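# Guide the buzz-wire ring to the green end

## Task

Carry the ring along the wire, all the way to the green section at its far end, and leave it hanging on that section. Nothing, the ring included, may ever touch the thin part of the wire; a single touch means failure. At the end, release the ring and move the gripper away. The ring must stay in place on its own, not because the robot is holding it.

## Robot and tools

ROBOT. One 7-joint arm with a two-finger gripper, on a mount beside a table. Column order of the joints: waist, shoulder, upper arm roll, elbow, forearm roll, wrist pitch, wrist roll. Stated ranges in radians: waist -6.283 to 6.283, shoulder -2.059 to 2.094, upper arm roll -6.283 to 6.283, elbow -0.192 to 3.927, forearm roll -6.283 to 6.283, wrist pitch -1.693 to 3.142, wrist roll -6.283 to 6.283. A real end may differ from the stated one by up to 0.010 rad either way.

FRAME. Positions are in the scene frame: the origin sits on the table surface under the arm base, +z is up, and +y is to the left for someone facing along +x. The base itself may be slightly tilted. end_effector_position is in metres and end_effector_quat_wxyz is a quaternion (w,x,y,z); velocities are m/s and rad/s. The reported hand position can be off, more so when the arm is stretched out. In the gripper's own axes the fingers point along +z and open and close along y. The reported point lies between the pads as if closed, roughly 2 cm short of the fingertips; closing pushes the tips about 10 mm further along +z.

execute_actions. Argument actions is a list holding zero or one item; optional pictures (boolean) turns camera images on or off for that result (default: on).
- {"actions": []}: no command, just report the state.
- Move: {"actions": [{"rows": [[...]], "steps": N}]}, N from 1 to 15 (default 15), each step 1/30 s. rows has 1 to 15 rows; row k is used on step k and the final row is reused for leftover steps. Each row is 8 numbers for the single arm: seven absolute joint target angles in radians, in column order, in the same convention that Joint positions reports, followed by the gripper opening from -1 (closed) to +1 (fully open). These are targets, not offsets.
- Wait: {"actions": [{"steps": N}]}, N up to 300, no rows; it returns once N steps have elapsed since the previous result, and your thinking time is part of that.
A refused call moves nothing. A call is refused if some target exceeds its stated range by over 0.010 rad and is also beyond that joint's current angle. Targets past a real end are cut to that end and the result may note "joint sent to its limit" (possibly about an earlier, still-running action); a missing note does not prove there is room left.

MOTION LIMITS. Joint targets move at most 3.14 rad/s, take 0.16 s to accelerate, and all joints are timed to arrive together. Each step the target is clamped to within 0.623 rad of the measured angle, and if it would put the hand over 70 mm from where it is, all joints are pulled back proportionally. Far goals therefore need several calls. Between calls the arm keeps heading for the last row you sent until it has nearly stopped moving (a stall counts) or a step is HELD; only a new action resumes travel. Fingers still in motion finish moving.

RESULT LINES. Joint positions and Joint velocities give the seven joints (rad, rad/s) then the finger-pad gap (m, m/s; 0.084 m = fully open). grip_measured is the finger opening on the same -1..+1 scale you command. "joint command not followed" means the clearance check (which treats mounting blocks and posts as part of the arm) altered or blocked targets. HELD flags steps where your row was not fully sent. A TORQUE FAULT happens when contact torque hits a joint's load limit (N m: waist 47.5, shoulder 47.5, upper arm roll 28.5, elbow 28.5, forearm roll 28.5, wrist pitch 19, wrist roll 19; held weight counts): the arm halts, backs that joint off slightly, freezes 10 s and drops the rest of the call. MOTOR HOT appears from 65 °C while carrying load; at 80 °C an OVER-TEMPERATURE FAULT brakes the arm until it cools. Heat builds even while you think.

GRIPPING. To hold something, keep commanding an opening well under grip_measured; a bigger gap squeezes harder (about 24 N per pad at most, for parts up to about 6 cm). Commanding -1 gives full force on parts about 0.5 mm thick or more. Echoing grip_measured still applies light pressure. Closing quickly can squeeze too hard and even spring the fingers open.

CAMERAS. cam_head_left and cam_head_right are fixed head cameras near (0.20, 0.56, 0.98) and (-0.02, 0.49, 1.01), looking down at the table; cam_wrist rides on the hand. All images are 504x504, returned in that order; calibration (K, distortion, world-to-camera transforms) was supplied and may be off by a couple of degrees and millimetres.

zoom_image: camera (one of cam_head_left, cam_head_right, cam_wrist) and region [x0, y0, x1, y1] in pixels of that camera's latest image, origin top-left, at most 504 by 504. It returns an enlarged crop.

show_instructions: no arguments; shows the scene's reference images.

finished_scene: scene = number of the scene being ended. Irreversible; the result reports success and gives the next task. Call it only after the ring hangs on the green end unsupported and the gripper is clear.

AVOID. Any contact with the thin wire. Knocking items off the table, dropping things, slamming, hard hits and heavy pushes. Loose objects may occasionally get a brief external nudge. Move smoothly and economically.

Each tool is called after "Call:" by a JSON object that holds its "name" and its "arguments", one argument or row to a line.

Reference images:

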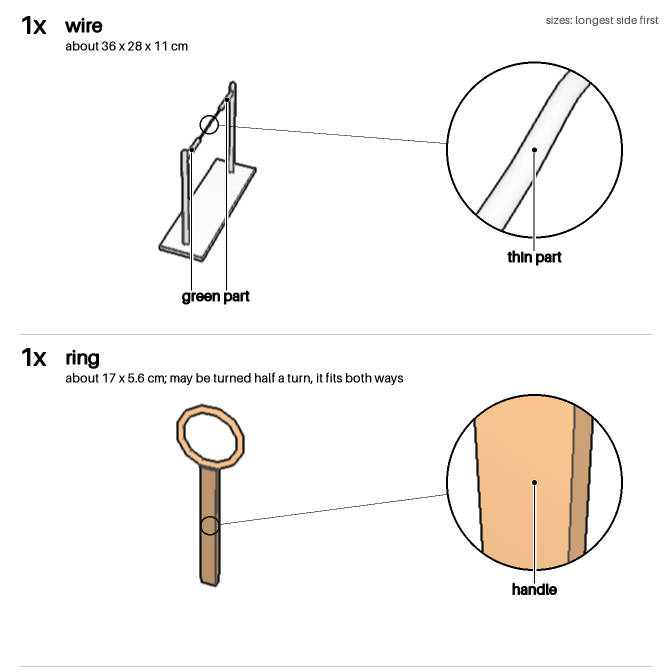

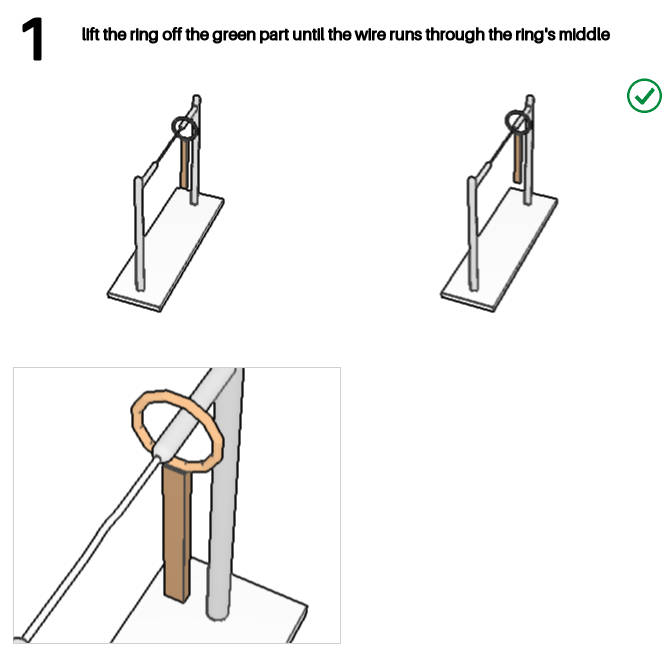

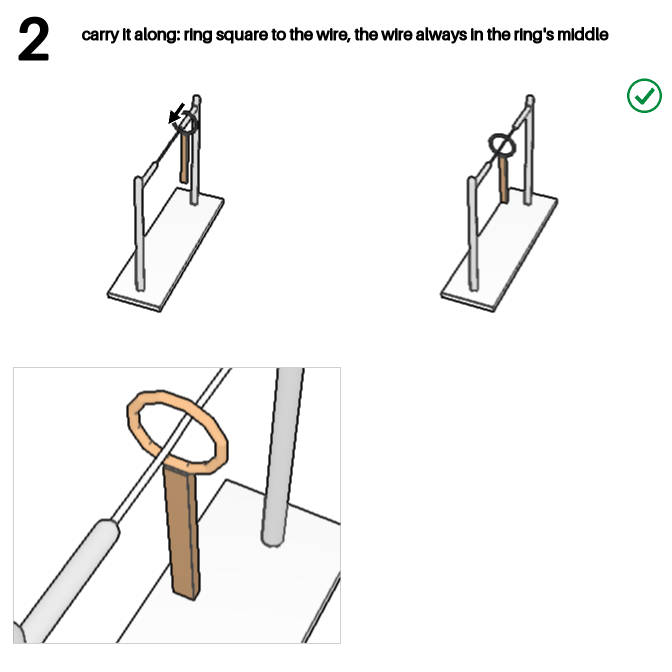

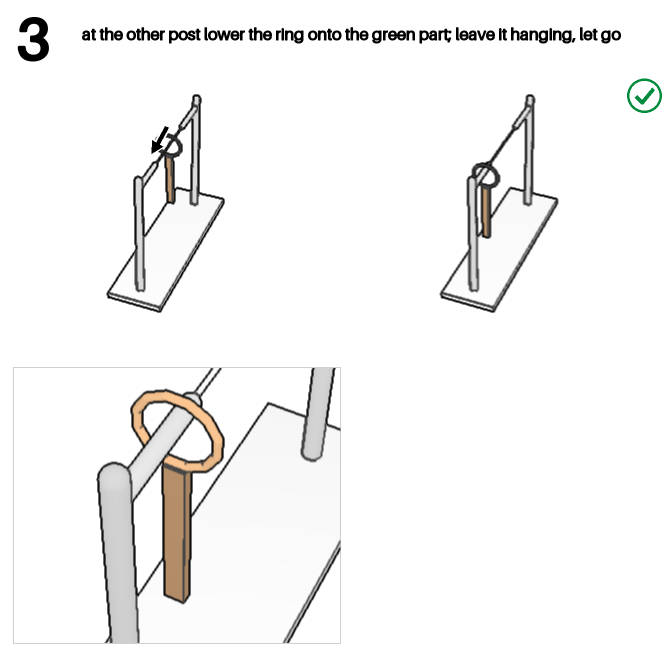

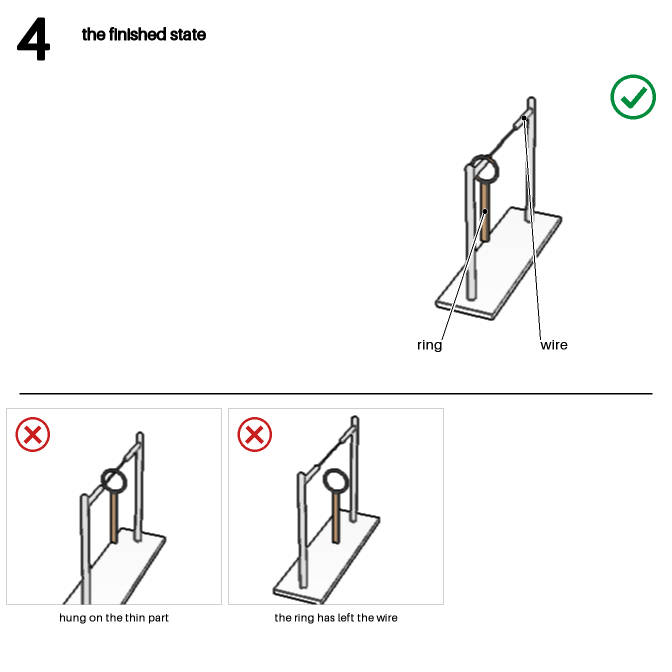

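## Session

Call:
{"name": "execute_actions", "arguments": {
  "actions": []
}}

Scene clock: 0.00 s of 4600.00 s.
end_effector_position=(+0.2611, -0.2834, +0.2420) grip_measured=+1.00 end_effector_quat_wxyz=(+0.082, +0.086, +0.988, +0.095) end_effector_velocity=(+0.001, +0.000, +0.001) end_effector_angular_velocity=(-0.002, -0.001, +0.003)
Joint positions: [-0.994 -0.128  0.059  0.708  0.33   0.91   2.15   0.084]
Joint velocities: [ 0.002 -0.001  0.     0.001 -0.    -0.    -0.    -0.   ]

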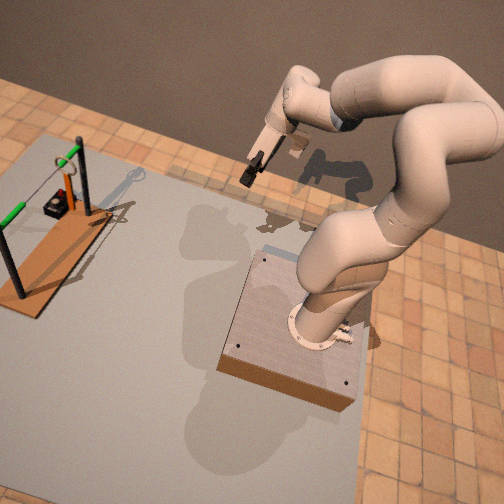

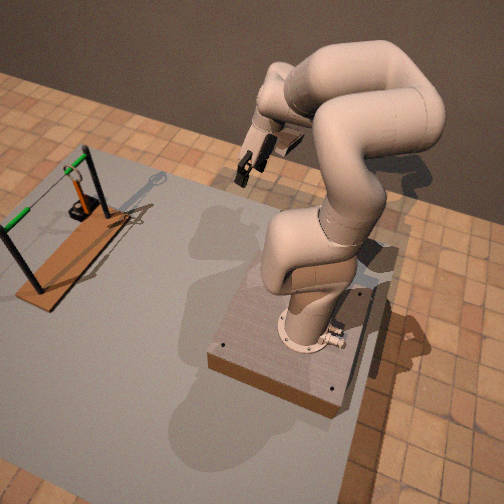

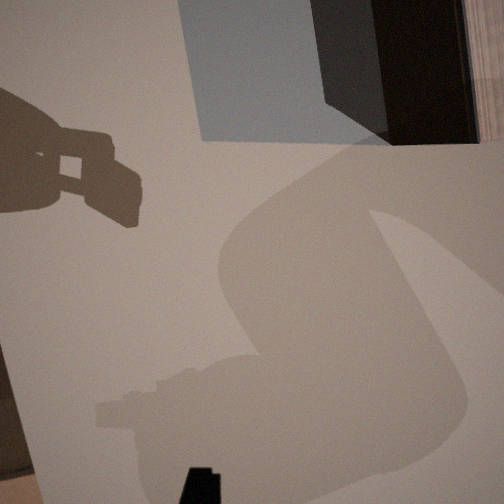

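Call:
{"name": "zoom_image", "arguments": {
  "camera": "cam_head_left",
  "region": [0, 120, 200, 320]
}}

Call:
{"name": "zoom_image", "arguments": {
  "camera": "cam_head_right",
  "region": [0, 130, 200, 330]
}}

Region (0, 120, 200, 320) of cam_head_left's 504x504 image, scaled by 2.520, with more detail than that image has.

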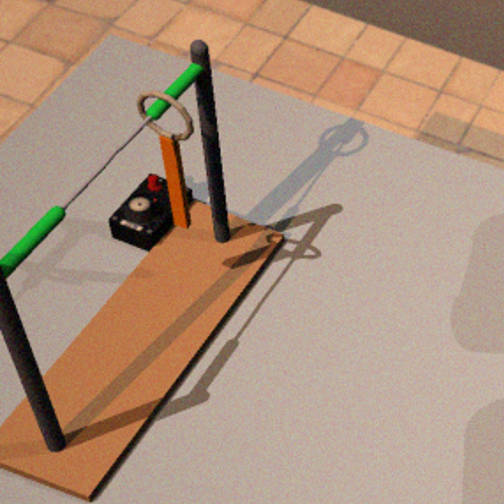

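Region (0, 130, 200, 330) of cam_head_right's 504x504 image, scaled by 2.520, with more detail than that image has.

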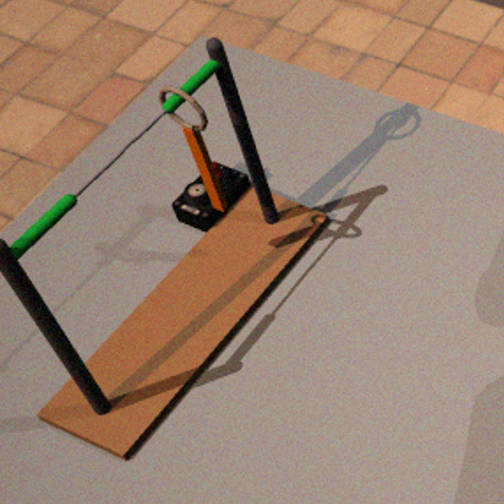

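Call:
{"name": "execute_actions", "arguments": {
  "actions": [
    {"rows": [[-0.186,1.071,0,0.957,0,-1.423,0,1]], "steps": 15}
  ],
  "pictures": false
}}

Call:
{"name": "execute_actions", "arguments": {
  "actions": [
    {"steps": 45}
  ]
}}

Scene clock: 23.87 s of 4600.00 s.
end_effector_position=(+0.3691, -0.2678, +0.1647) grip_measured=+1.00 end_effector_quat_wxyz=(+0.057, -0.245, +0.968, +0.013) end_effector_velocity=(+0.224, +0.111, -0.214) end_effector_angular_velocity=(-0.370, -0.023, +1.449)
Joint positions: [-0.678  0.193  0.034  0.816  0.187  0.59   1.83   0.084]
Joint velocities: [ 0.647  0.736 -0.041  0.184 -0.244 -0.734 -0.736 -0.   ]
Steps of this call (steps 1 to 90: nothing new was sent; then 20.37 s passed at rest; steps 91 to 105: all 15 steps of this action). Readings (joint positions):
91: [-0.994 -0.128 0.059 0.708 0.330 0.910 2.150]
92: [-0.992 -0.126 0.059 0.709 0.329 0.908 2.147]
94: [-0.961 -0.095 0.052 0.723 0.311 0.873 2.113]
98: [-0.844 0.022 0.047 0.766 0.254 0.761 2.001]
105: the state above

Scene clock: 34.50 s of 4600.00 s.
end_effector_position=(+0.4683, -0.1963, +0.0393) grip_measured=+1.00 end_effector_quat_wxyz=(+0.053, -0.622, +0.776, -0.089) end_effector_velocity=(-0.001, -0.000, -0.001) end_effector_angular_velocity=(+0.001, +0.001, -0.002)
Joint positions: [-0.384  0.613  0.012  0.9    0.075  0.085  1.324  0.084]
Joint velocities: [-0.001  0.001  0.    -0.001  0.    -0.     0.001  0.   ]
TORQUE FAULT: the external load on joint 2 (shoulder) reached its load limit, and the arm stopped for 10 seconds. The arm's remaining commands of this call were not run. Joint 2 (shoulder) moved back by up to 3 degrees. The arm holds there, with its grip as last carried out, and accepts commands again: back off and push less far. The arm stops again, at the same cost, whenever a joint's load reaches its limit.
The stop began at step 19 of this call (marked STOPPED below). From that step on the arm followed nothing that you had sent. Nothing is kept back now, and the robot has no last target.
Steps of this call (steps 1 to 18: the robot went on to your last target; steps 19 to 319: the stop). Readings (joint positions):
1: [-0.657 0.218 0.033 0.822 0.179 0.565 1.805]
2: [-0.636 0.243 0.032 0.828 0.171 0.540 1.780]
4: [-0.597 0.294 0.029 0.839 0.157 0.489 1.729]
8: [-0.527 0.399 0.024 0.859 0.130 0.384 1.624]
19: [-0.381 0.664 0.013 0.910 0.074 0.079 1.322] STOPPED
319: the state above
camera_calibration (this result's frames):
cam_wrist: T_world_to_cam=[[-0.956701, 0.209674, -0.201893, 0.530897], [0.214191, 0.976792, -0.000536919, 0.150437], [0.197095, -0.0437573, -0.979407, 0.0719952], [0, 0, 0, 1]] pos_world=[0.461498, -0.25511, 0.177778]

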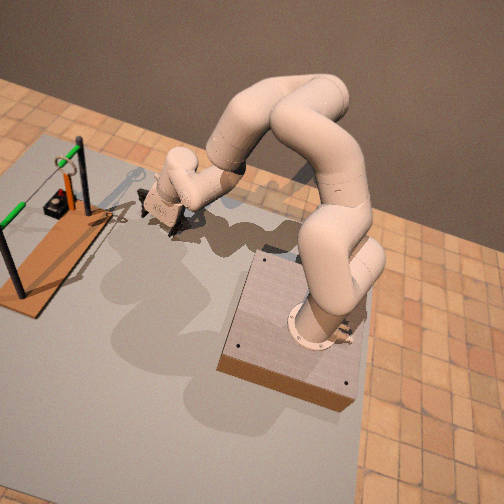

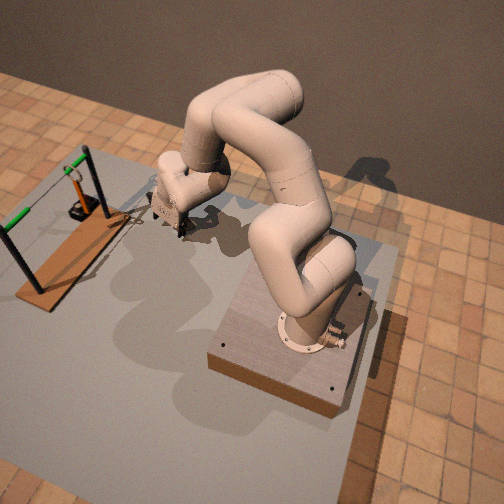

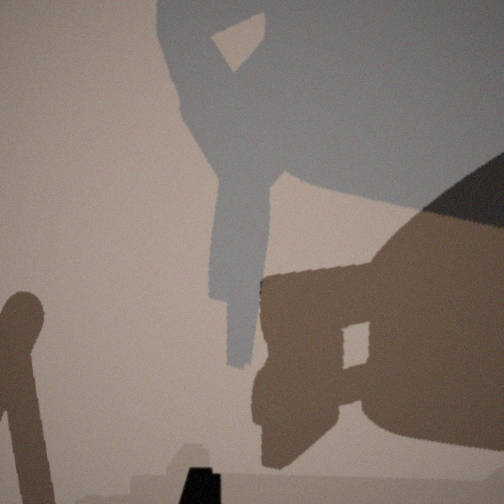

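Call:
{"name": "execute_actions", "arguments": {
  "actions": [
    {"rows": [[-0.186,0.3,0,0.6,0,0.085,0.8,1]], "steps": 15}
  ],
  "pictures": false
}}

Call:
{"name": "execute_actions", "arguments": {
  "actions": [
    {"rows": [[-0.186,0.3,0,0.6,0,-1.0,0,1]], "steps": 15}
  ],
  "pictures": false
}}

Call:
{"name": "execute_actions", "arguments": {
  "actions": [
    {"steps": 30}
  ],
  "pictures": false
}}

Call:
{"name": "execute_actions", "arguments": {
  "actions": [
    {"rows": [[-0.186,1.071,0,0.957,0,-1.423,0,1]], "steps": 15}
  ],
  "pictures": false
}}

Call:
{"name": "execute_actions", "arguments": {
  "actions": [
    {"steps": 40}
  ]
}}

Scene clock: 39.83 s of 4600.00 s.
end_effector_position=(+0.4365, -0.0977, +0.0928) grip_measured=+1.00 end_effector_quat_wxyz=(-0.032, +0.853, -0.511, +0.104) end_effector_velocity=(-0.059, +0.111, +0.049) end_effector_angular_velocity=(-0.147, +0.030, +0.827)
Joint positions: [-0.204  0.33   0.003  0.629  0.007  0.085  0.853  0.084]
Joint velocities: [ 0.213 -0.329 -0.01  -0.321 -0.08   0.001 -0.559 -0.   ]
Steps of this call (steps 1 to 90: nothing new was sent; then 1.83 s passed at rest; steps 91 to 105: all 15 steps of this action). Readings (joint positions):
91: [-0.384 0.613 0.012 0.900 0.075 0.085 1.324]
92: [-0.383 0.612 0.012 0.898 0.075 0.085 1.321]
94: [-0.372 0.592 0.008 0.879 0.070 0.085 1.286]
98: [-0.304 0.486 0.008 0.779 0.045 0.085 1.112]
105: the state above

Scene clock: 40.33 s of 4600.00 s.
end_effector_position=(+0.5330, -0.1115, +0.2031) grip_measured=+1.00 end_effector_quat_wxyz=(-0.014, +0.894, -0.229, +0.385) end_effector_velocity=(+0.173, -0.029, +0.339) end_effector_angular_velocity=(-0.928, -1.282, +0.654)
Joint positions: [-0.189  0.304 -0.     0.604  0.001 -0.488  0.296  0.084]
Joint velocities: [ 0.007 -0.012  0.    -0.01  -0.003 -1.448 -0.902  0.   ]
Steps of this call (steps 1 to 15: all 15 steps of this action). Readings (joint positions):
1: [-0.199 0.321 0.002 0.620 0.005 0.085 0.837]
2: [-0.195 0.315 0.002 0.614 0.004 0.082 0.824]
4: [-0.193 0.311 0.000 0.609 0.003 0.047 0.779]
8: [-0.192 0.308 -0.000 0.608 0.002 -0.147 0.588]
15: the state above

Scene clock: 41.33 s of 4600.00 s.
end_effector_position=(+0.5621, -0.1147, +0.3332) grip_measured=+1.00 end_effector_quat_wxyz=(+0.065, +0.791, -0.079, +0.603) end_effector_velocity=(+0.000, +0.000, -0.000) end_effector_angular_velocity=(-0.002, -0.000, +0.001)
Joint positions: [-0.186  0.3   -0.     0.6    0.    -1.     0.     0.084]
Joint velocities: [ 0.     0.001  0.     0.001 -0.    -0.001 -0.002  0.   ]
Steps of this call (steps 1 to 30: the robot went on to your last target). Readings (joint positions):
1: [-0.189 0.304 -0.000 0.604 0.001 -0.536 0.267]
2: [-0.188 0.303 -0.000 0.603 0.001 -0.585 0.239]
4: [-0.188 0.303 -0.000 0.603 0.001 -0.681 0.184]
8: [-0.187 0.301 -0.000 0.601 0.000 -0.868 0.076]
30: the state above

Scene clock: 41.83 s of 4600.00 s.
end_effector_position=(+0.5887, -0.1211, +0.2153) grip_measured=+1.00 end_effector_quat_wxyz=(+0.066, +0.782, -0.078, +0.615) end_effector_velocity=(-0.023, +0.002, -0.333) end_effector_angular_velocity=(+0.018, +0.084, -0.002)
Joint positions: [-0.186  0.778  0.     0.833  0.    -1.275  0.     0.084]
Joint velocities: [-0.001  1.038  0.     0.434  0.    -0.517  0.    -0.   ]
Steps of this call (steps 1 to 15: all 15 steps of this action). Readings (joint positions):
1: [-0.186 0.300 -0.000 0.600 0.000 -1.000 0.000]
2: [-0.186 0.302 -0.000 0.601 -0.000 -1.002 0.000]
4: [-0.186 0.334 -0.000 0.622 -0.000 -1.027 0.000]
8: [-0.186 0.524 0.000 0.726 0.000 -1.146 0.000]
15: the state above

Scene clock: 43.17 s of 4600.00 s.
end_effector_position=(+0.5708, -0.1180, +0.1208) grip_measured=+1.00 end_effector_quat_wxyz=(+0.065, +0.788, -0.079, +0.607) end_effector_velocity=(+0.000, +0.000, +0.000) end_effector_angular_velocity=(-0.000, -0.000, +0.001)
Joint positions: [-0.186  1.071 -0.     0.957  0.    -1.423 -0.     0.084]
Joint velocities: [ 0.001 -0.001  0.    -0.     0.     0.    -0.    -0.   ]
Steps of this call (steps 1 to 30: the robot went on to your last target; steps 31 to 40: nothing new was sent). Readings (joint positions):
1: [-0.186 0.813 0.000 0.847 0.000 -1.293 0.000]
2: [-0.186 0.847 0.000 0.862 0.000 -1.310 0.000]
4: [-0.186 0.914 0.000 0.890 -0.000 -1.344 0.000]
8: [-0.186 1.025 0.000 0.935 -0.000 -1.398 -0.000]
40: the state above
The arm was judged still, so your last target was given up. Only a new action makes it travel on or press farther. Fingers that are still opening or closing keep moving.
camera_calibration (this result's frames):
cam_wrist: T_world_to_cam=[[-0.204818, -0.978759, 0.00896289, 0.0340454], [-0.27814, 0.0494199, -0.959268, 0.339482], [0.93845, -0.198968, -0.282354, -0.390599], [0, 0, 0, 1]] pos_world=[0.467954, -0.0611718, 0.215062]

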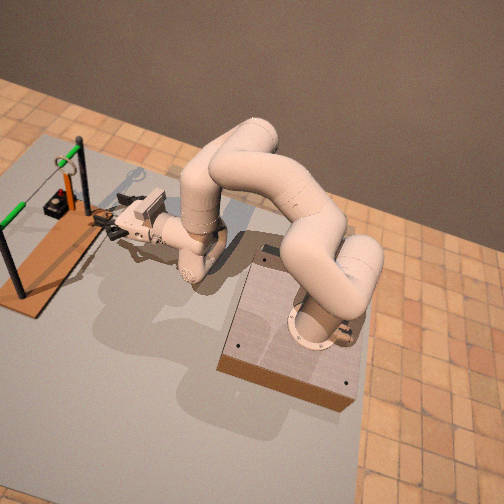

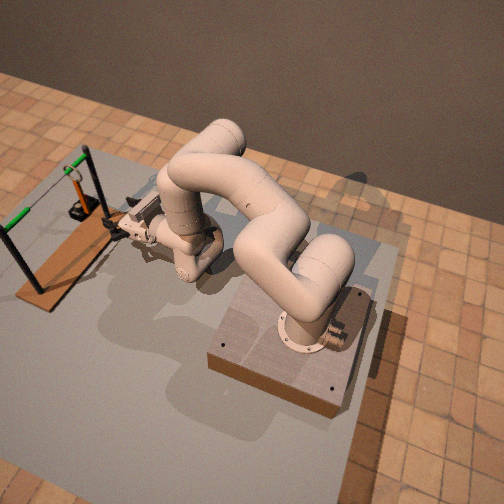

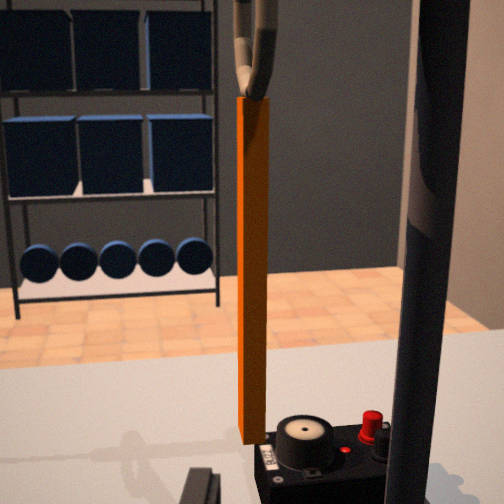

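Call:
{"name": "execute_actions", "arguments": {
  "actions": [
    {"rows": [[-0.136,1.071,0,0.957,0,-1.423,0,0]], "steps": 10}
  ],
  "pictures": false
}}

Call:
{"name": "execute_actions", "arguments": {
  "actions": [
    {"rows": [[-0.136,1.028,0,1.034,0,-1.303,0,0]], "steps": 15}
  ],
  "pictures": false
}}

Call:
{"name": "execute_actions", "arguments": {
  "actions": [
    {"steps": 15}
  ]
}}

Scene clock: 55.87 s of 4600.00 s.
end_effector_position=(+0.5758, -0.0905, +0.1206) grip_measured=-0.01 end_effector_quat_wxyz=(+0.050, +0.790, -0.060, +0.608) end_effector_velocity=(-0.001, +0.002, -0.001) end_effector_angular_velocity=(-0.019, +0.006, +0.010)
Joint positions: [-0.139  1.071  0.001  0.957 -0.    -1.423 -0.     0.044]
Joint velocities: [ 0.024  0.001 -0.022 -0.002  0.004  0.     0.    -0.003]
Steps of this call (steps 1 to 90: nothing new was sent; then 9.37 s passed at rest; steps 91 to 100: all 10 steps of this action). Readings (joint positions):
91: [-0.186 1.071 -0.000 0.957 0.000 -1.423 0.000]
92: [-0.184 1.071 -0.000 0.957 0.000 -1.423 0.000]
94: [-0.169 1.071 -0.002 0.957 0.000 -1.423 0.000]
98: [-0.142 1.071 0.002 0.957 -0.000 -1.423 -0.000]
100: the state above

Scene clock: 56.37 s of 4600.00 s.
end_effector_position=(+0.6118, -0.0949, +0.1391) grip_measured=-0.01 end_effector_quat_wxyz=(+0.050, +0.790, -0.059, +0.608) end_effector_velocity=(+0.005, -0.001, +0.001) end_effector_angular_velocity=(+0.003, +0.004, -0.001)
Joint positions: [-0.136  1.029 -0.     1.032  0.    -1.305 -0.     0.044]
Joint velocities: [-0.001 -0.003  0.     0.013 -0.     0.021  0.002 -0.   ]
Steps of this call (steps 1 to 15: all 15 steps of this action). Readings (joint positions):
1: [-0.138 1.071 0.000 0.957 -0.000 -1.423 -0.000]
2: [-0.138 1.070 -0.000 0.958 0.000 -1.420 -0.000]
4: [-0.137 1.062 -0.000 0.974 0.000 -1.390 -0.000]
8: [-0.137 1.034 -0.000 1.023 0.000 -1.327 0.000]
15: the state above

Scene clock: 56.87 s of 4600.00 s.
end_effector_position=(+0.6127, -0.0949, +0.1398) grip_measured=-0.01 end_effector_quat_wxyz=(+0.050, +0.790, -0.059, +0.608) end_effector_velocity=(+0.000, -0.000, +0.000) end_effector_angular_velocity=(+0.000, -0.000, -0.000)
Joint positions: [-0.136  1.028 -0.     1.034  0.    -1.303  0.     0.044]
Joint velocities: [-0.     0.     0.     0.001 -0.    -0.     0.    -0.   ]
Steps of this call (steps 1 to 15: the robot went on to your last target). Readings (joint positions):
1: [-0.136 1.029 -0.000 1.033 0.000 -1.304 -0.000]
2: [-0.136 1.029 -0.000 1.033 0.000 -1.304 -0.000]
4: [-0.136 1.028 -0.000 1.033 0.000 -1.304 -0.000]
8: [-0.136 1.028 -0.000 1.034 0.000 -1.303 -0.000]
15: the state above
The arm was judged still, so your last target was given up. Only a new action makes it travel on or press farther. Fingers that are still opening or closing keep moving.
camera_calibration (this result's frames):
cam_wrist: T_world_to_cam=[[-0.155647, -0.98777, 0.00916655, 0.0340646], [-0.280723, 0.0353337, -0.959138, 0.368434], [0.947084, -0.15186, -0.282789, -0.420687], [0, 0, 0, 1]] pos_world=[0.507156, -0.0432555, 0.234101]

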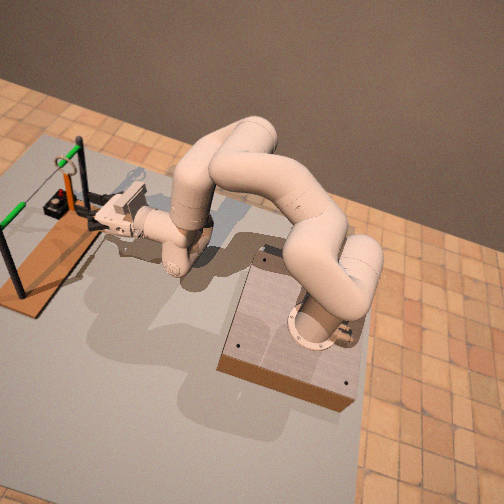

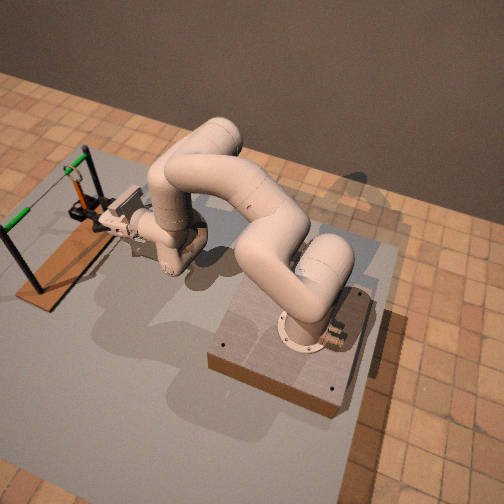

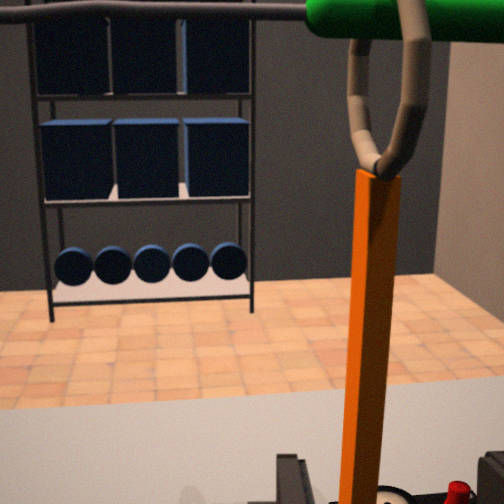

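Call:
{"name": "execute_actions", "arguments": {
  "actions": [
    {"rows": [[-0.136,1.096,0,1.277,0,-1.128,0,0]], "steps": 15}
  ],
  "pictures": false
}}

Call:
{"name": "execute_actions", "arguments": {
  "actions": [
    {"steps": 15}
  ]
}}

Call:
{"name": "zoom_image", "arguments": {
  "camera": "cam_head_left",
  "region": [20, 130, 150, 260]
}}

Call:
{"name": "zoom_image", "arguments": {
  "camera": "cam_head_right",
  "region": [30, 130, 160, 260]
}}

Scene clock: 64.80 s of 4600.00 s.
end_effector_position=(+0.6752, -0.1046, +0.1395) grip_measured=-0.01 end_effector_quat_wxyz=(+0.050, +0.790, -0.059, +0.608) end_effector_velocity=(+0.012, -0.003, -0.002) end_effector_angular_velocity=(-0.001, +0.008, -0.001)
Joint positions: [-0.136  1.095 -0.     1.271 -0.    -1.132 -0.     0.044]
Joint velocities: [-0.002  0.017 -0.     0.049  0.     0.04  -0.002  0.   ]
Steps of this call (steps 1 to 90: nothing new was sent; then 4.43 s passed at rest; steps 91 to 105: all 15 steps of this action). Readings (joint positions):
91: [-0.136 1.028 -0.000 1.034 0.000 -1.303 0.000]
92: [-0.136 1.029 -0.000 1.036 -0.000 -1.301 0.000]
94: [-0.136 1.039 -0.000 1.068 -0.000 -1.276 -0.000]
98: [-0.136 1.077 0.000 1.215 0.000 -1.175 0.000]
105: the state above

Scene clock: 65.30 s of 4600.00 s.
end_effector_position=(+0.6768, -0.1049, +0.1400) grip_measured=-0.01 end_effector_quat_wxyz=(+0.050, +0.790, -0.059, +0.608) end_effector_velocity=(+0.001, +0.000, +0.001) end_effector_angular_velocity=(+0.001, -0.001, +0.000)
Joint positions: [-0.136  1.096 -0.     1.277 -0.    -1.128 -0.     0.044]
Joint velocities: [ 0.    -0.     0.     0.002 -0.     0.     0.001  0.   ]
Steps of this call (steps 1 to 15: the robot went on to your last target). Readings (joint positions):
1: [-0.136 1.095 -0.000 1.272 -0.000 -1.131 -0.000]
2: [-0.136 1.095 -0.000 1.274 -0.000 -1.130 -0.000]
4: [-0.136 1.096 -0.000 1.275 -0.000 -1.129 -0.000]
8: [-0.136 1.096 -0.000 1.276 -0.000 -1.128 -0.000]
15: the state above
The arm was judged still, so your last target was given up. Only a new action makes it travel on or press farther. Fingers that are still opening or closing keep moving.
camera_calibration (this result's frames):
cam_wrist: T_world_to_cam=[[-0.15564, -0.987771, 0.00916657, 0.0341991], [-0.28071, 0.0353296, -0.959142, 0.386979], [0.947089, -0.151854, -0.282776, -0.482898], [0, 0, 0, 1]] pos_world=[0.571299, -0.0532207, 0.234303]

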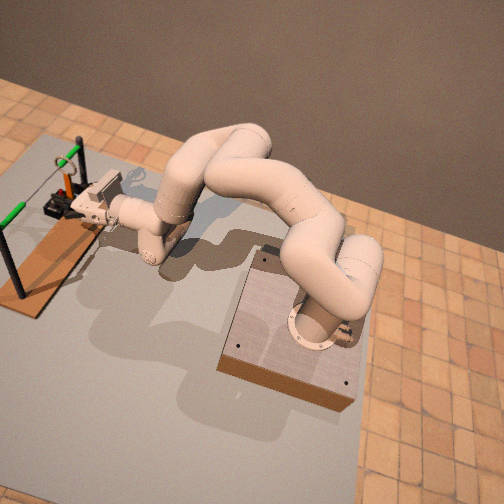

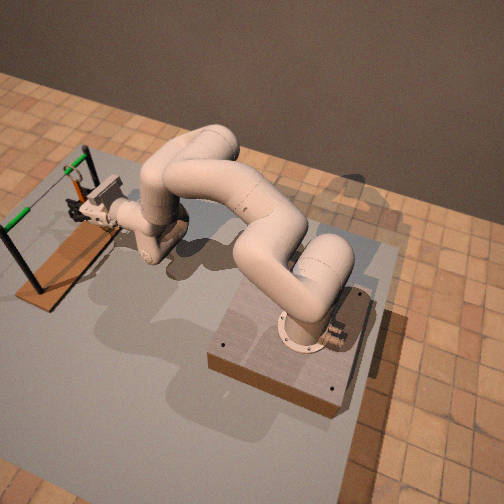

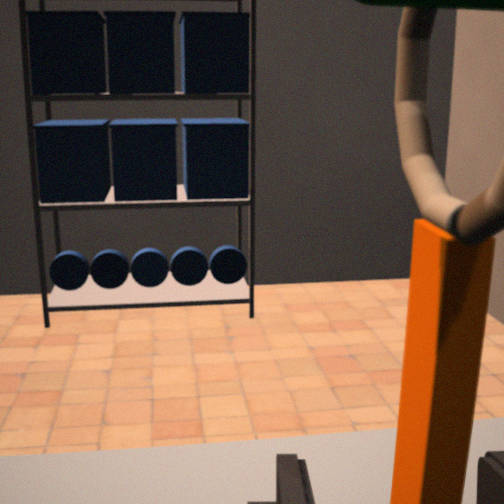

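Region (20, 130, 150, 260) of cam_head_left's 504x504 image, scaled by 3.877, with more detail than that image has.

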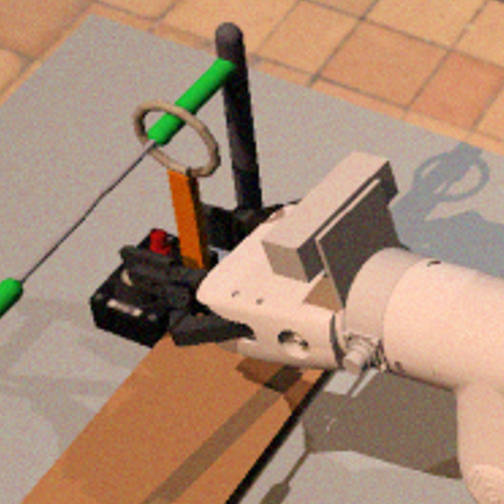

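Region (30, 130, 160, 260) of cam_head_right's 504x504 image, scaled by 3.877, with more detail than that image has.

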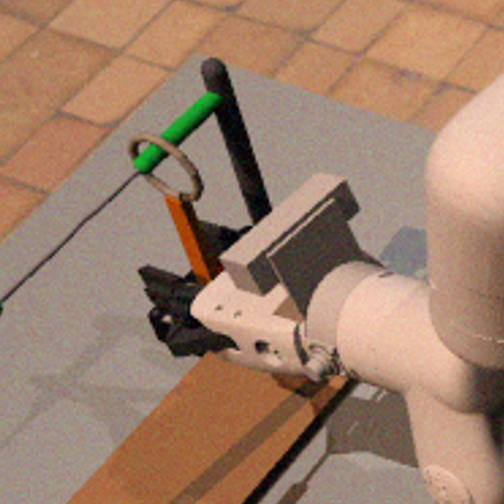

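Call:
{"name": "execute_actions", "arguments": {
  "actions": [
    {"rows": [[-0.136,1.096,0,1.277,0,-1.128,0,-0.6],[-0.136,1.096,0,1.277,0,-1.128,0,-0.6],[-0.136,1.096,0,1.277,0,-1.128,0,-0.6],[-0.136,1.096,0,1.277,0,-1.128,0,-0.6],[-0.136,1.096,0,1.277,0,-1.128,0,-0.6],[-0.136,1.096,0,1.277,0,-1.128,0,-0.6],[-0.136,1.096,0,1.277,0,-1.128,0,-0.7],[-0.136,1.096,0,1.277,0,-1.128,0,-0.75],[-0.136,1.096,0,1.277,0,-1.128,0,-0.8],[-0.136,1.096,0,1.277,0,-1.128,0,-0.85],[-0.136,1.096,0,1.277,0,-1.128,0,-0.9],[-0.136,1.096,0,1.277,0,-1.128,0,-1]], "steps": 15}
  ],
  "pictures": false
}}

Call:
{"name": "execute_actions", "arguments": {
  "actions": [
    {"steps": 15}
  ]
}}

Call:
{"name": "zoom_image", "arguments": {
  "camera": "cam_head_left",
  "region": [20, 130, 150, 260]
}}

Scene clock: 71.30 s of 4600.00 s.
end_effector_position=(+0.6768, -0.1049, +0.1400) grip_measured=-0.82 end_effector_quat_wxyz=(+0.050, +0.790, -0.059, +0.608) end_effector_velocity=(-0.001, -0.000, -0.001) end_effector_angular_velocity=(+0.000, +0.002, -0.000)
Joint positions: [-0.136  1.096  0.     1.277 -0.    -1.128 -0.     0.008]
Joint velocities: [-0.001  0.001  0.    -0.002 -0.    -0.     0.    -0.   ]
Steps of this call (steps 1 to 90: nothing new was sent; then 2.50 s passed at rest; steps 91 to 105: all 15 steps of this action). Readings (joint positions):
91: [-0.136 1.096 0.000 1.277 0.000 -1.128 -0.000]
92: [-0.136 1.096 -0.000 1.277 0.000 -1.128 0.000]
94: [-0.136 1.096 0.000 1.277 0.000 -1.128 -0.000]
98: [-0.136 1.096 0.000 1.277 -0.000 -1.128 -0.000]
105: the state above

Scene clock: 71.80 s of 4600.00 s.
end_effector_position=(+0.6768, -0.1049, +0.1400) grip_measured=-0.82 end_effector_quat_wxyz=(+0.050, +0.790, -0.059, +0.608) end_effector_velocity=(+0.001, -0.001, +0.002) end_effector_angular_velocity=(-0.001, -0.004, -0.001)
Joint positions: [-0.136  1.096  0.     1.277 -0.    -1.128 -0.     0.008]
Joint velocities: [-0.001 -0.001 -0.     0.003 -0.     0.    -0.001  0.   ]
Steps of this call (steps 1 to 15: the robot went on to your last target). Readings (joint positions):
1: [-0.136 1.096 0.000 1.277 -0.000 -1.128 -0.000]
2: [-0.136 1.096 0.000 1.277 -0.000 -1.128 -0.000]
4: [-0.136 1.096 0.000 1.277 -0.000 -1.128 -0.000]
8: [-0.136 1.096 0.000 1.277 -0.000 -1.128 -0.000]
15: the state above
The arm was judged still, so your last target was given up. Only a new action makes it travel on or press farther. Fingers that are still opening or closing keep moving.
camera_calibration (this result's frames):
cam_wrist: T_world_to_cam=[[-0.155633, -0.987772, 0.00916451, 0.0341994], [-0.280666, 0.0353226, -0.959155, 0.386978], [0.947103, -0.151848, -0.282732, -0.482936], [0, 0, 0, 1]] pos_world=[0.571325, -0.0532209, 0.234317]

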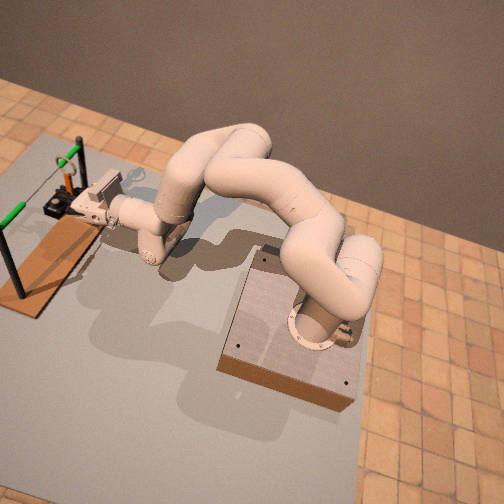

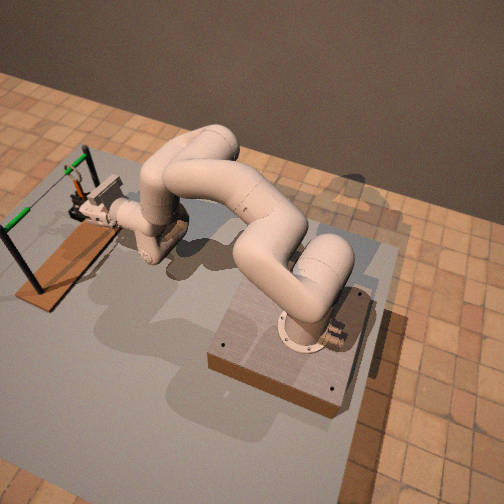

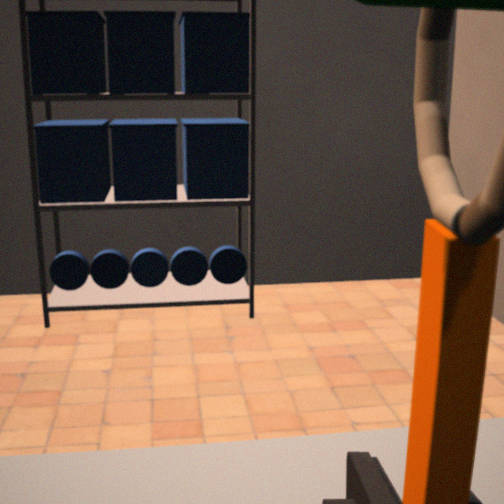

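Region (20, 130, 150, 260) of cam_head_left's 504x504 image, scaled by 3.877, with more detail than that image has.

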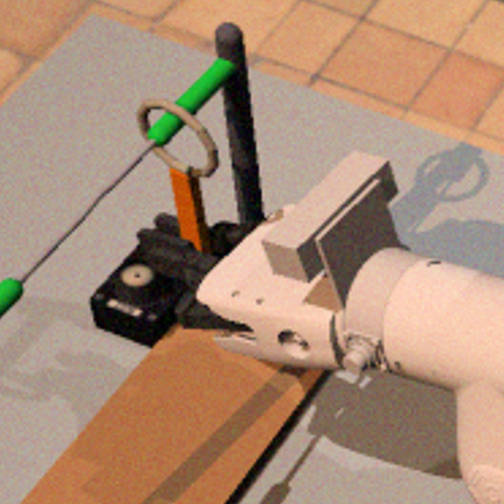

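Call:
{"name": "execute_actions", "arguments": {
  "actions": [
    {"rows": [[-0.136,1.040,0,1.238,0,-1.111,0,-1]], "steps": 15}
  ],
  "pictures": false
}}

Call:
{"name": "execute_actions", "arguments": {
  "actions": [
    {"steps": 10}
  ]
}}

Call:
{"name": "zoom_image", "arguments": {
  "camera": "cam_head_left",
  "region": [0, 130, 130, 260]
}}

Call:
{"name": "zoom_image", "arguments": {
  "camera": "cam_head_right",
  "region": [0, 130, 130, 260]
}}

Scene clock: 76.30 s of 4600.00 s.
end_effector_position=(+0.6768, -0.1047, +0.1577) grip_measured=-0.82 end_effector_quat_wxyz=(+0.050, +0.790, -0.059, +0.608) end_effector_velocity=(+0.001, +0.001, +0.004) end_effector_angular_velocity=(-0.001, -0.002, +0.002)
Joint positions: [-0.136  1.041  0.     1.238 -0.    -1.111  0.     0.008]
Joint velocities: [ 0.002 -0.008 -0.    -0.004  0.     0.002 -0.001 -0.   ]
Steps of this call (steps 1 to 90: nothing new was sent; then 1.00 s passed at rest; steps 91 to 105: all 15 steps of this action). Readings (joint positions):
91: [-0.136 1.096 0.000 1.277 -0.000 -1.128 0.000]
92: [-0.136 1.094 0.000 1.275 0.000 -1.127 0.000]
94: [-0.136 1.077 0.000 1.261 0.000 -1.121 0.000]
98: [-0.136 1.048 -0.000 1.246 0.000 -1.114 0.000]
105: the state above

Scene clock: 76.63 s of 4600.00 s.
end_effector_position=(+0.6769, -0.1048, +0.1581) grip_measured=-0.82 end_effector_quat_wxyz=(+0.050, +0.790, -0.059, +0.608) end_effector_velocity=(+0.000, -0.001, +0.001) end_effector_angular_velocity=(+0.001, -0.002, -0.002)
Joint positions: [-0.136  1.04   0.     1.238  0.    -1.111 -0.     0.008]
Joint velocities: [-0.001 -0.001 -0.     0.001 -0.    -0.     0.002  0.   ]
Steps of this call (steps 1 to 10: the robot went on to your last target). Readings (joint positions):
1: [-0.136 1.041 0.000 1.238 -0.000 -1.111 0.000]
2: [-0.136 1.041 0.000 1.238 0.000 -1.111 0.000]
4: [-0.136 1.040 0.000 1.238 0.000 -1.111 0.000]
8: [-0.136 1.040 0.000 1.238 0.000 -1.111 -0.000]
10: the state above
camera_calibration (this result's frames):
cam_wrist: T_world_to_cam=[[-0.155639, -0.987771, 0.00916448, 0.0341645], [-0.280749, 0.0353377, -0.959131, 0.404425], [0.947078, -0.151851, -0.282815, -0.477834], [0, 0, 0, 1]] pos_world=[0.571405, -0.0531043, 0.252444]

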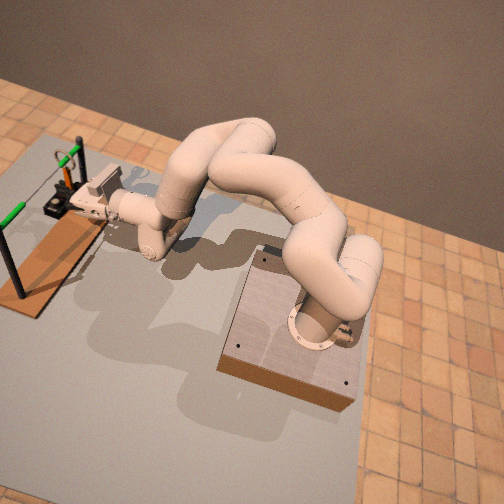

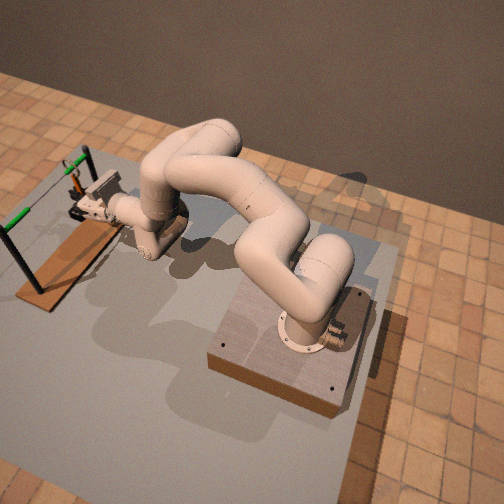

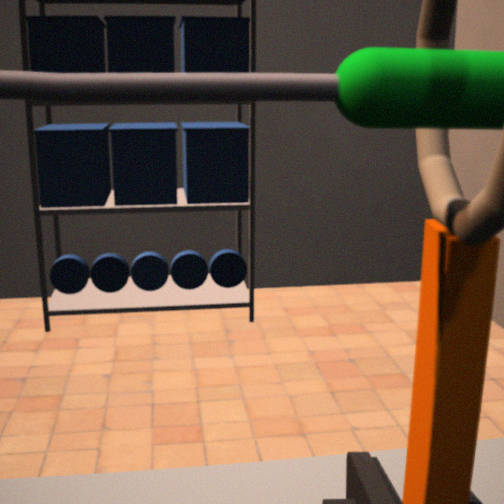

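Region (0, 130, 130, 260) of cam_head_left's 504x504 image, scaled by 3.877, with more detail than that image has.

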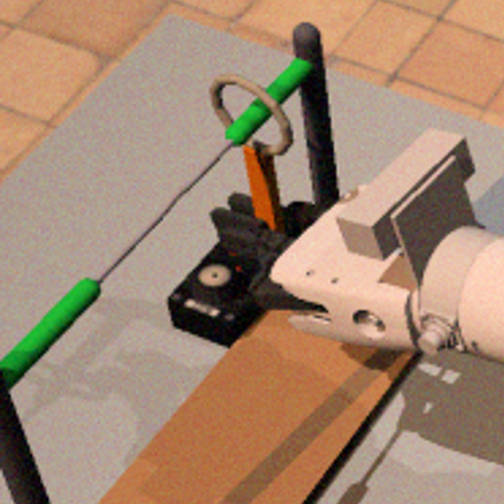

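Region (0, 130, 130, 260) of cam_head_right's 504x504 image, scaled by 3.877, with more detail than that image has.

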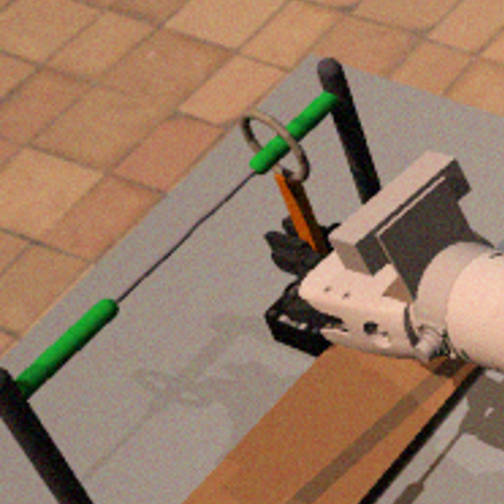

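Call:
{"name": "execute_actions", "arguments": {
  "actions": [
    {"rows": [[-0.125,1.045,0,1.240,0,-1.114,0,-1],[-0.125,1.045,0,1.240,0,-1.114,0,-1],[-0.115,1.044,0,1.237,0,-1.116,0,-1],[-0.115,1.044,0,1.237,0,-1.116,0,-1],[-0.105,1.043,0,1.234,0,-1.118,0,-1],[-0.105,1.043,0,1.234,0,-1.118,0,-1],[-0.095,1.042,0,1.231,0,-1.120,0,-1],[-0.095,1.042,0,1.231,0,-1.120,0,-1],[-0.085,1.041,0,1.228,0,-1.122,0,-1]], "steps": 15}
  ],
  "pictures": false
}}

Call:
{"name": "execute_actions", "arguments": {
  "actions": [
    {"steps": 10}
  ]
}}

Call:
{"name": "zoom_image", "arguments": {
  "camera": "cam_head_left",
  "region": [0, 130, 130, 260]
}}

Call:
{"name": "zoom_image", "arguments": {
  "camera": "cam_head_right",
  "region": [0, 130, 130, 260]
}}

Scene clock: 88.37 s of 4600.00 s.
end_effector_position=(+0.6781, -0.0716, +0.1561) grip_measured=-0.82 end_effector_quat_wxyz=(+0.035, +0.791, -0.040, +0.609) end_effector_velocity=(-0.000, +0.025, +0.000) end_effector_angular_velocity=(-0.006, -0.001, +0.037)
Joint positions: [-0.088  1.041  0.001  1.229 -0.    -1.121 -0.     0.008]
Joint velocities: [ 0.041 -0.004 -0.006 -0.012  0.001 -0.01  -0.001  0.   ]
Steps of this call (steps 1 to 15: the robot went on to your last target; steps 16 to 90: nothing new was sent; then 8.23 s passed at rest; steps 91 to 105: all 15 steps of this action). Readings (joint positions):
91: [-0.136 1.040 -0.000 1.238 0.000 -1.111 0.000]
92: [-0.135 1.040 -0.000 1.238 0.000 -1.111 0.000]
94: [-0.131 1.042 -0.001 1.239 0.000 -1.112 0.000]
98: [-0.115 1.043 0.000 1.236 -0.000 -1.116 -0.000]
105: the state above

Scene clock: 88.70 s of 4600.00 s.
end_effector_position=(+0.6780, -0.0701, +0.1561) grip_measured=-0.82 end_effector_quat_wxyz=(+0.035, +0.791, -0.039, +0.609) end_effector_velocity=(-0.000, +0.003, -0.001) end_effector_angular_velocity=(+0.001, +0.002, +0.004)
Joint positions: [-0.085  1.041 -0.     1.228  0.    -1.122  0.     0.008]
Joint velocities: [ 0.003  0.     0.001 -0.002 -0.     0.    -0.    -0.   ]
Steps of this call (steps 1 to 10: the robot went on to your last target). Readings (joint positions):
1: [-0.087 1.041 0.001 1.229 -0.000 -1.121 -0.000]
2: [-0.087 1.041 0.000 1.229 -0.000 -1.122 -0.000]
4: [-0.086 1.041 -0.000 1.228 0.000 -1.122 0.000]
8: [-0.086 1.041 -0.000 1.228 0.000 -1.122 0.000]
10: the state above
camera_calibration (this result's frames):
cam_wrist: T_world_to_cam=[[-0.105513, -0.994373, 0.00946945, 0.034109], [-0.282436, 0.0208363, -0.95906, 0.401686], [0.953466, -0.103868, -0.283045, -0.475094], [0, 0, 0, 1]] pos_world=[0.570036, -0.0237997, 0.250445]

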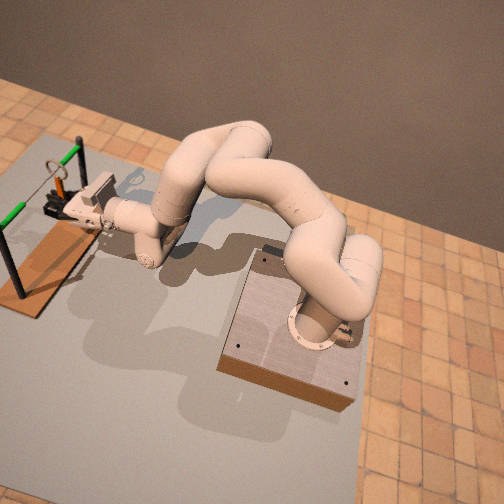

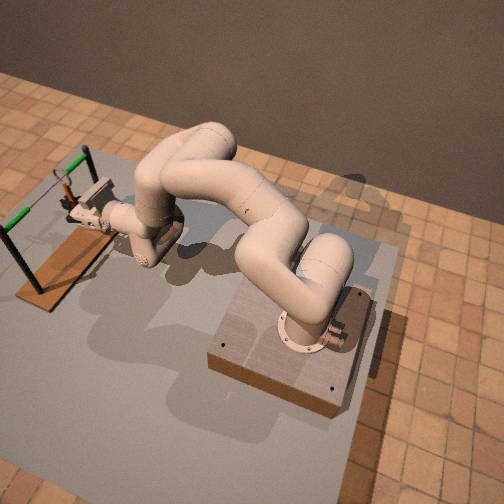

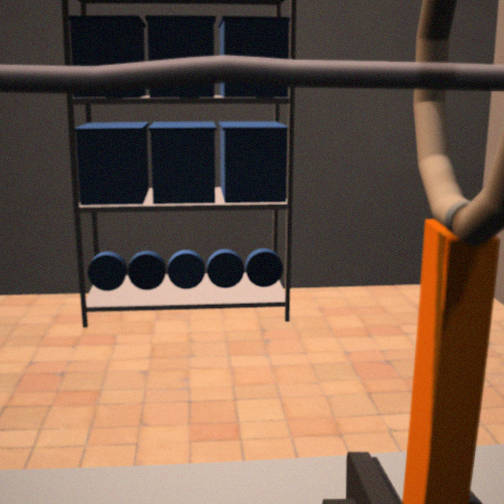

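Region (0, 130, 130, 260) of cam_head_left's 504x504 image, scaled by 3.877, with more detail than that image has.

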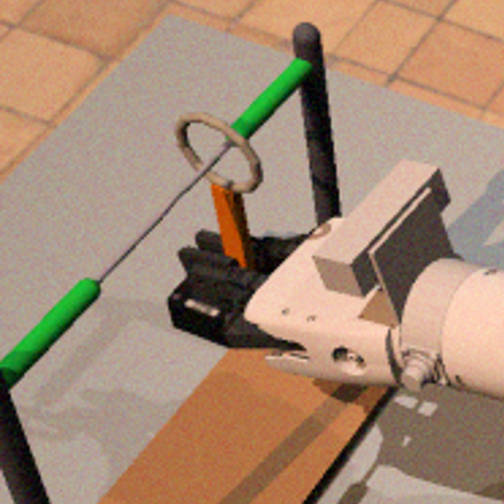

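Region (0, 130, 130, 260) of cam_head_right's 504x504 image, scaled by 3.877, with more detail than that image has.

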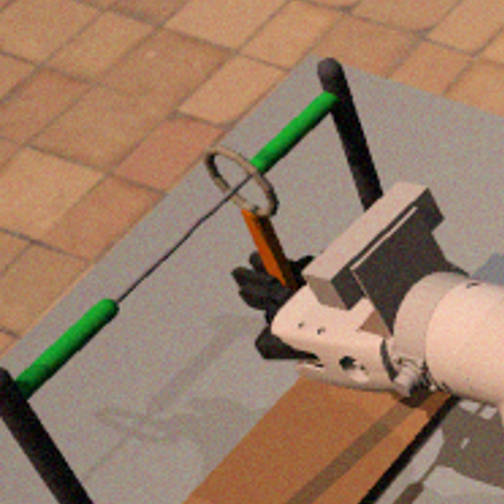

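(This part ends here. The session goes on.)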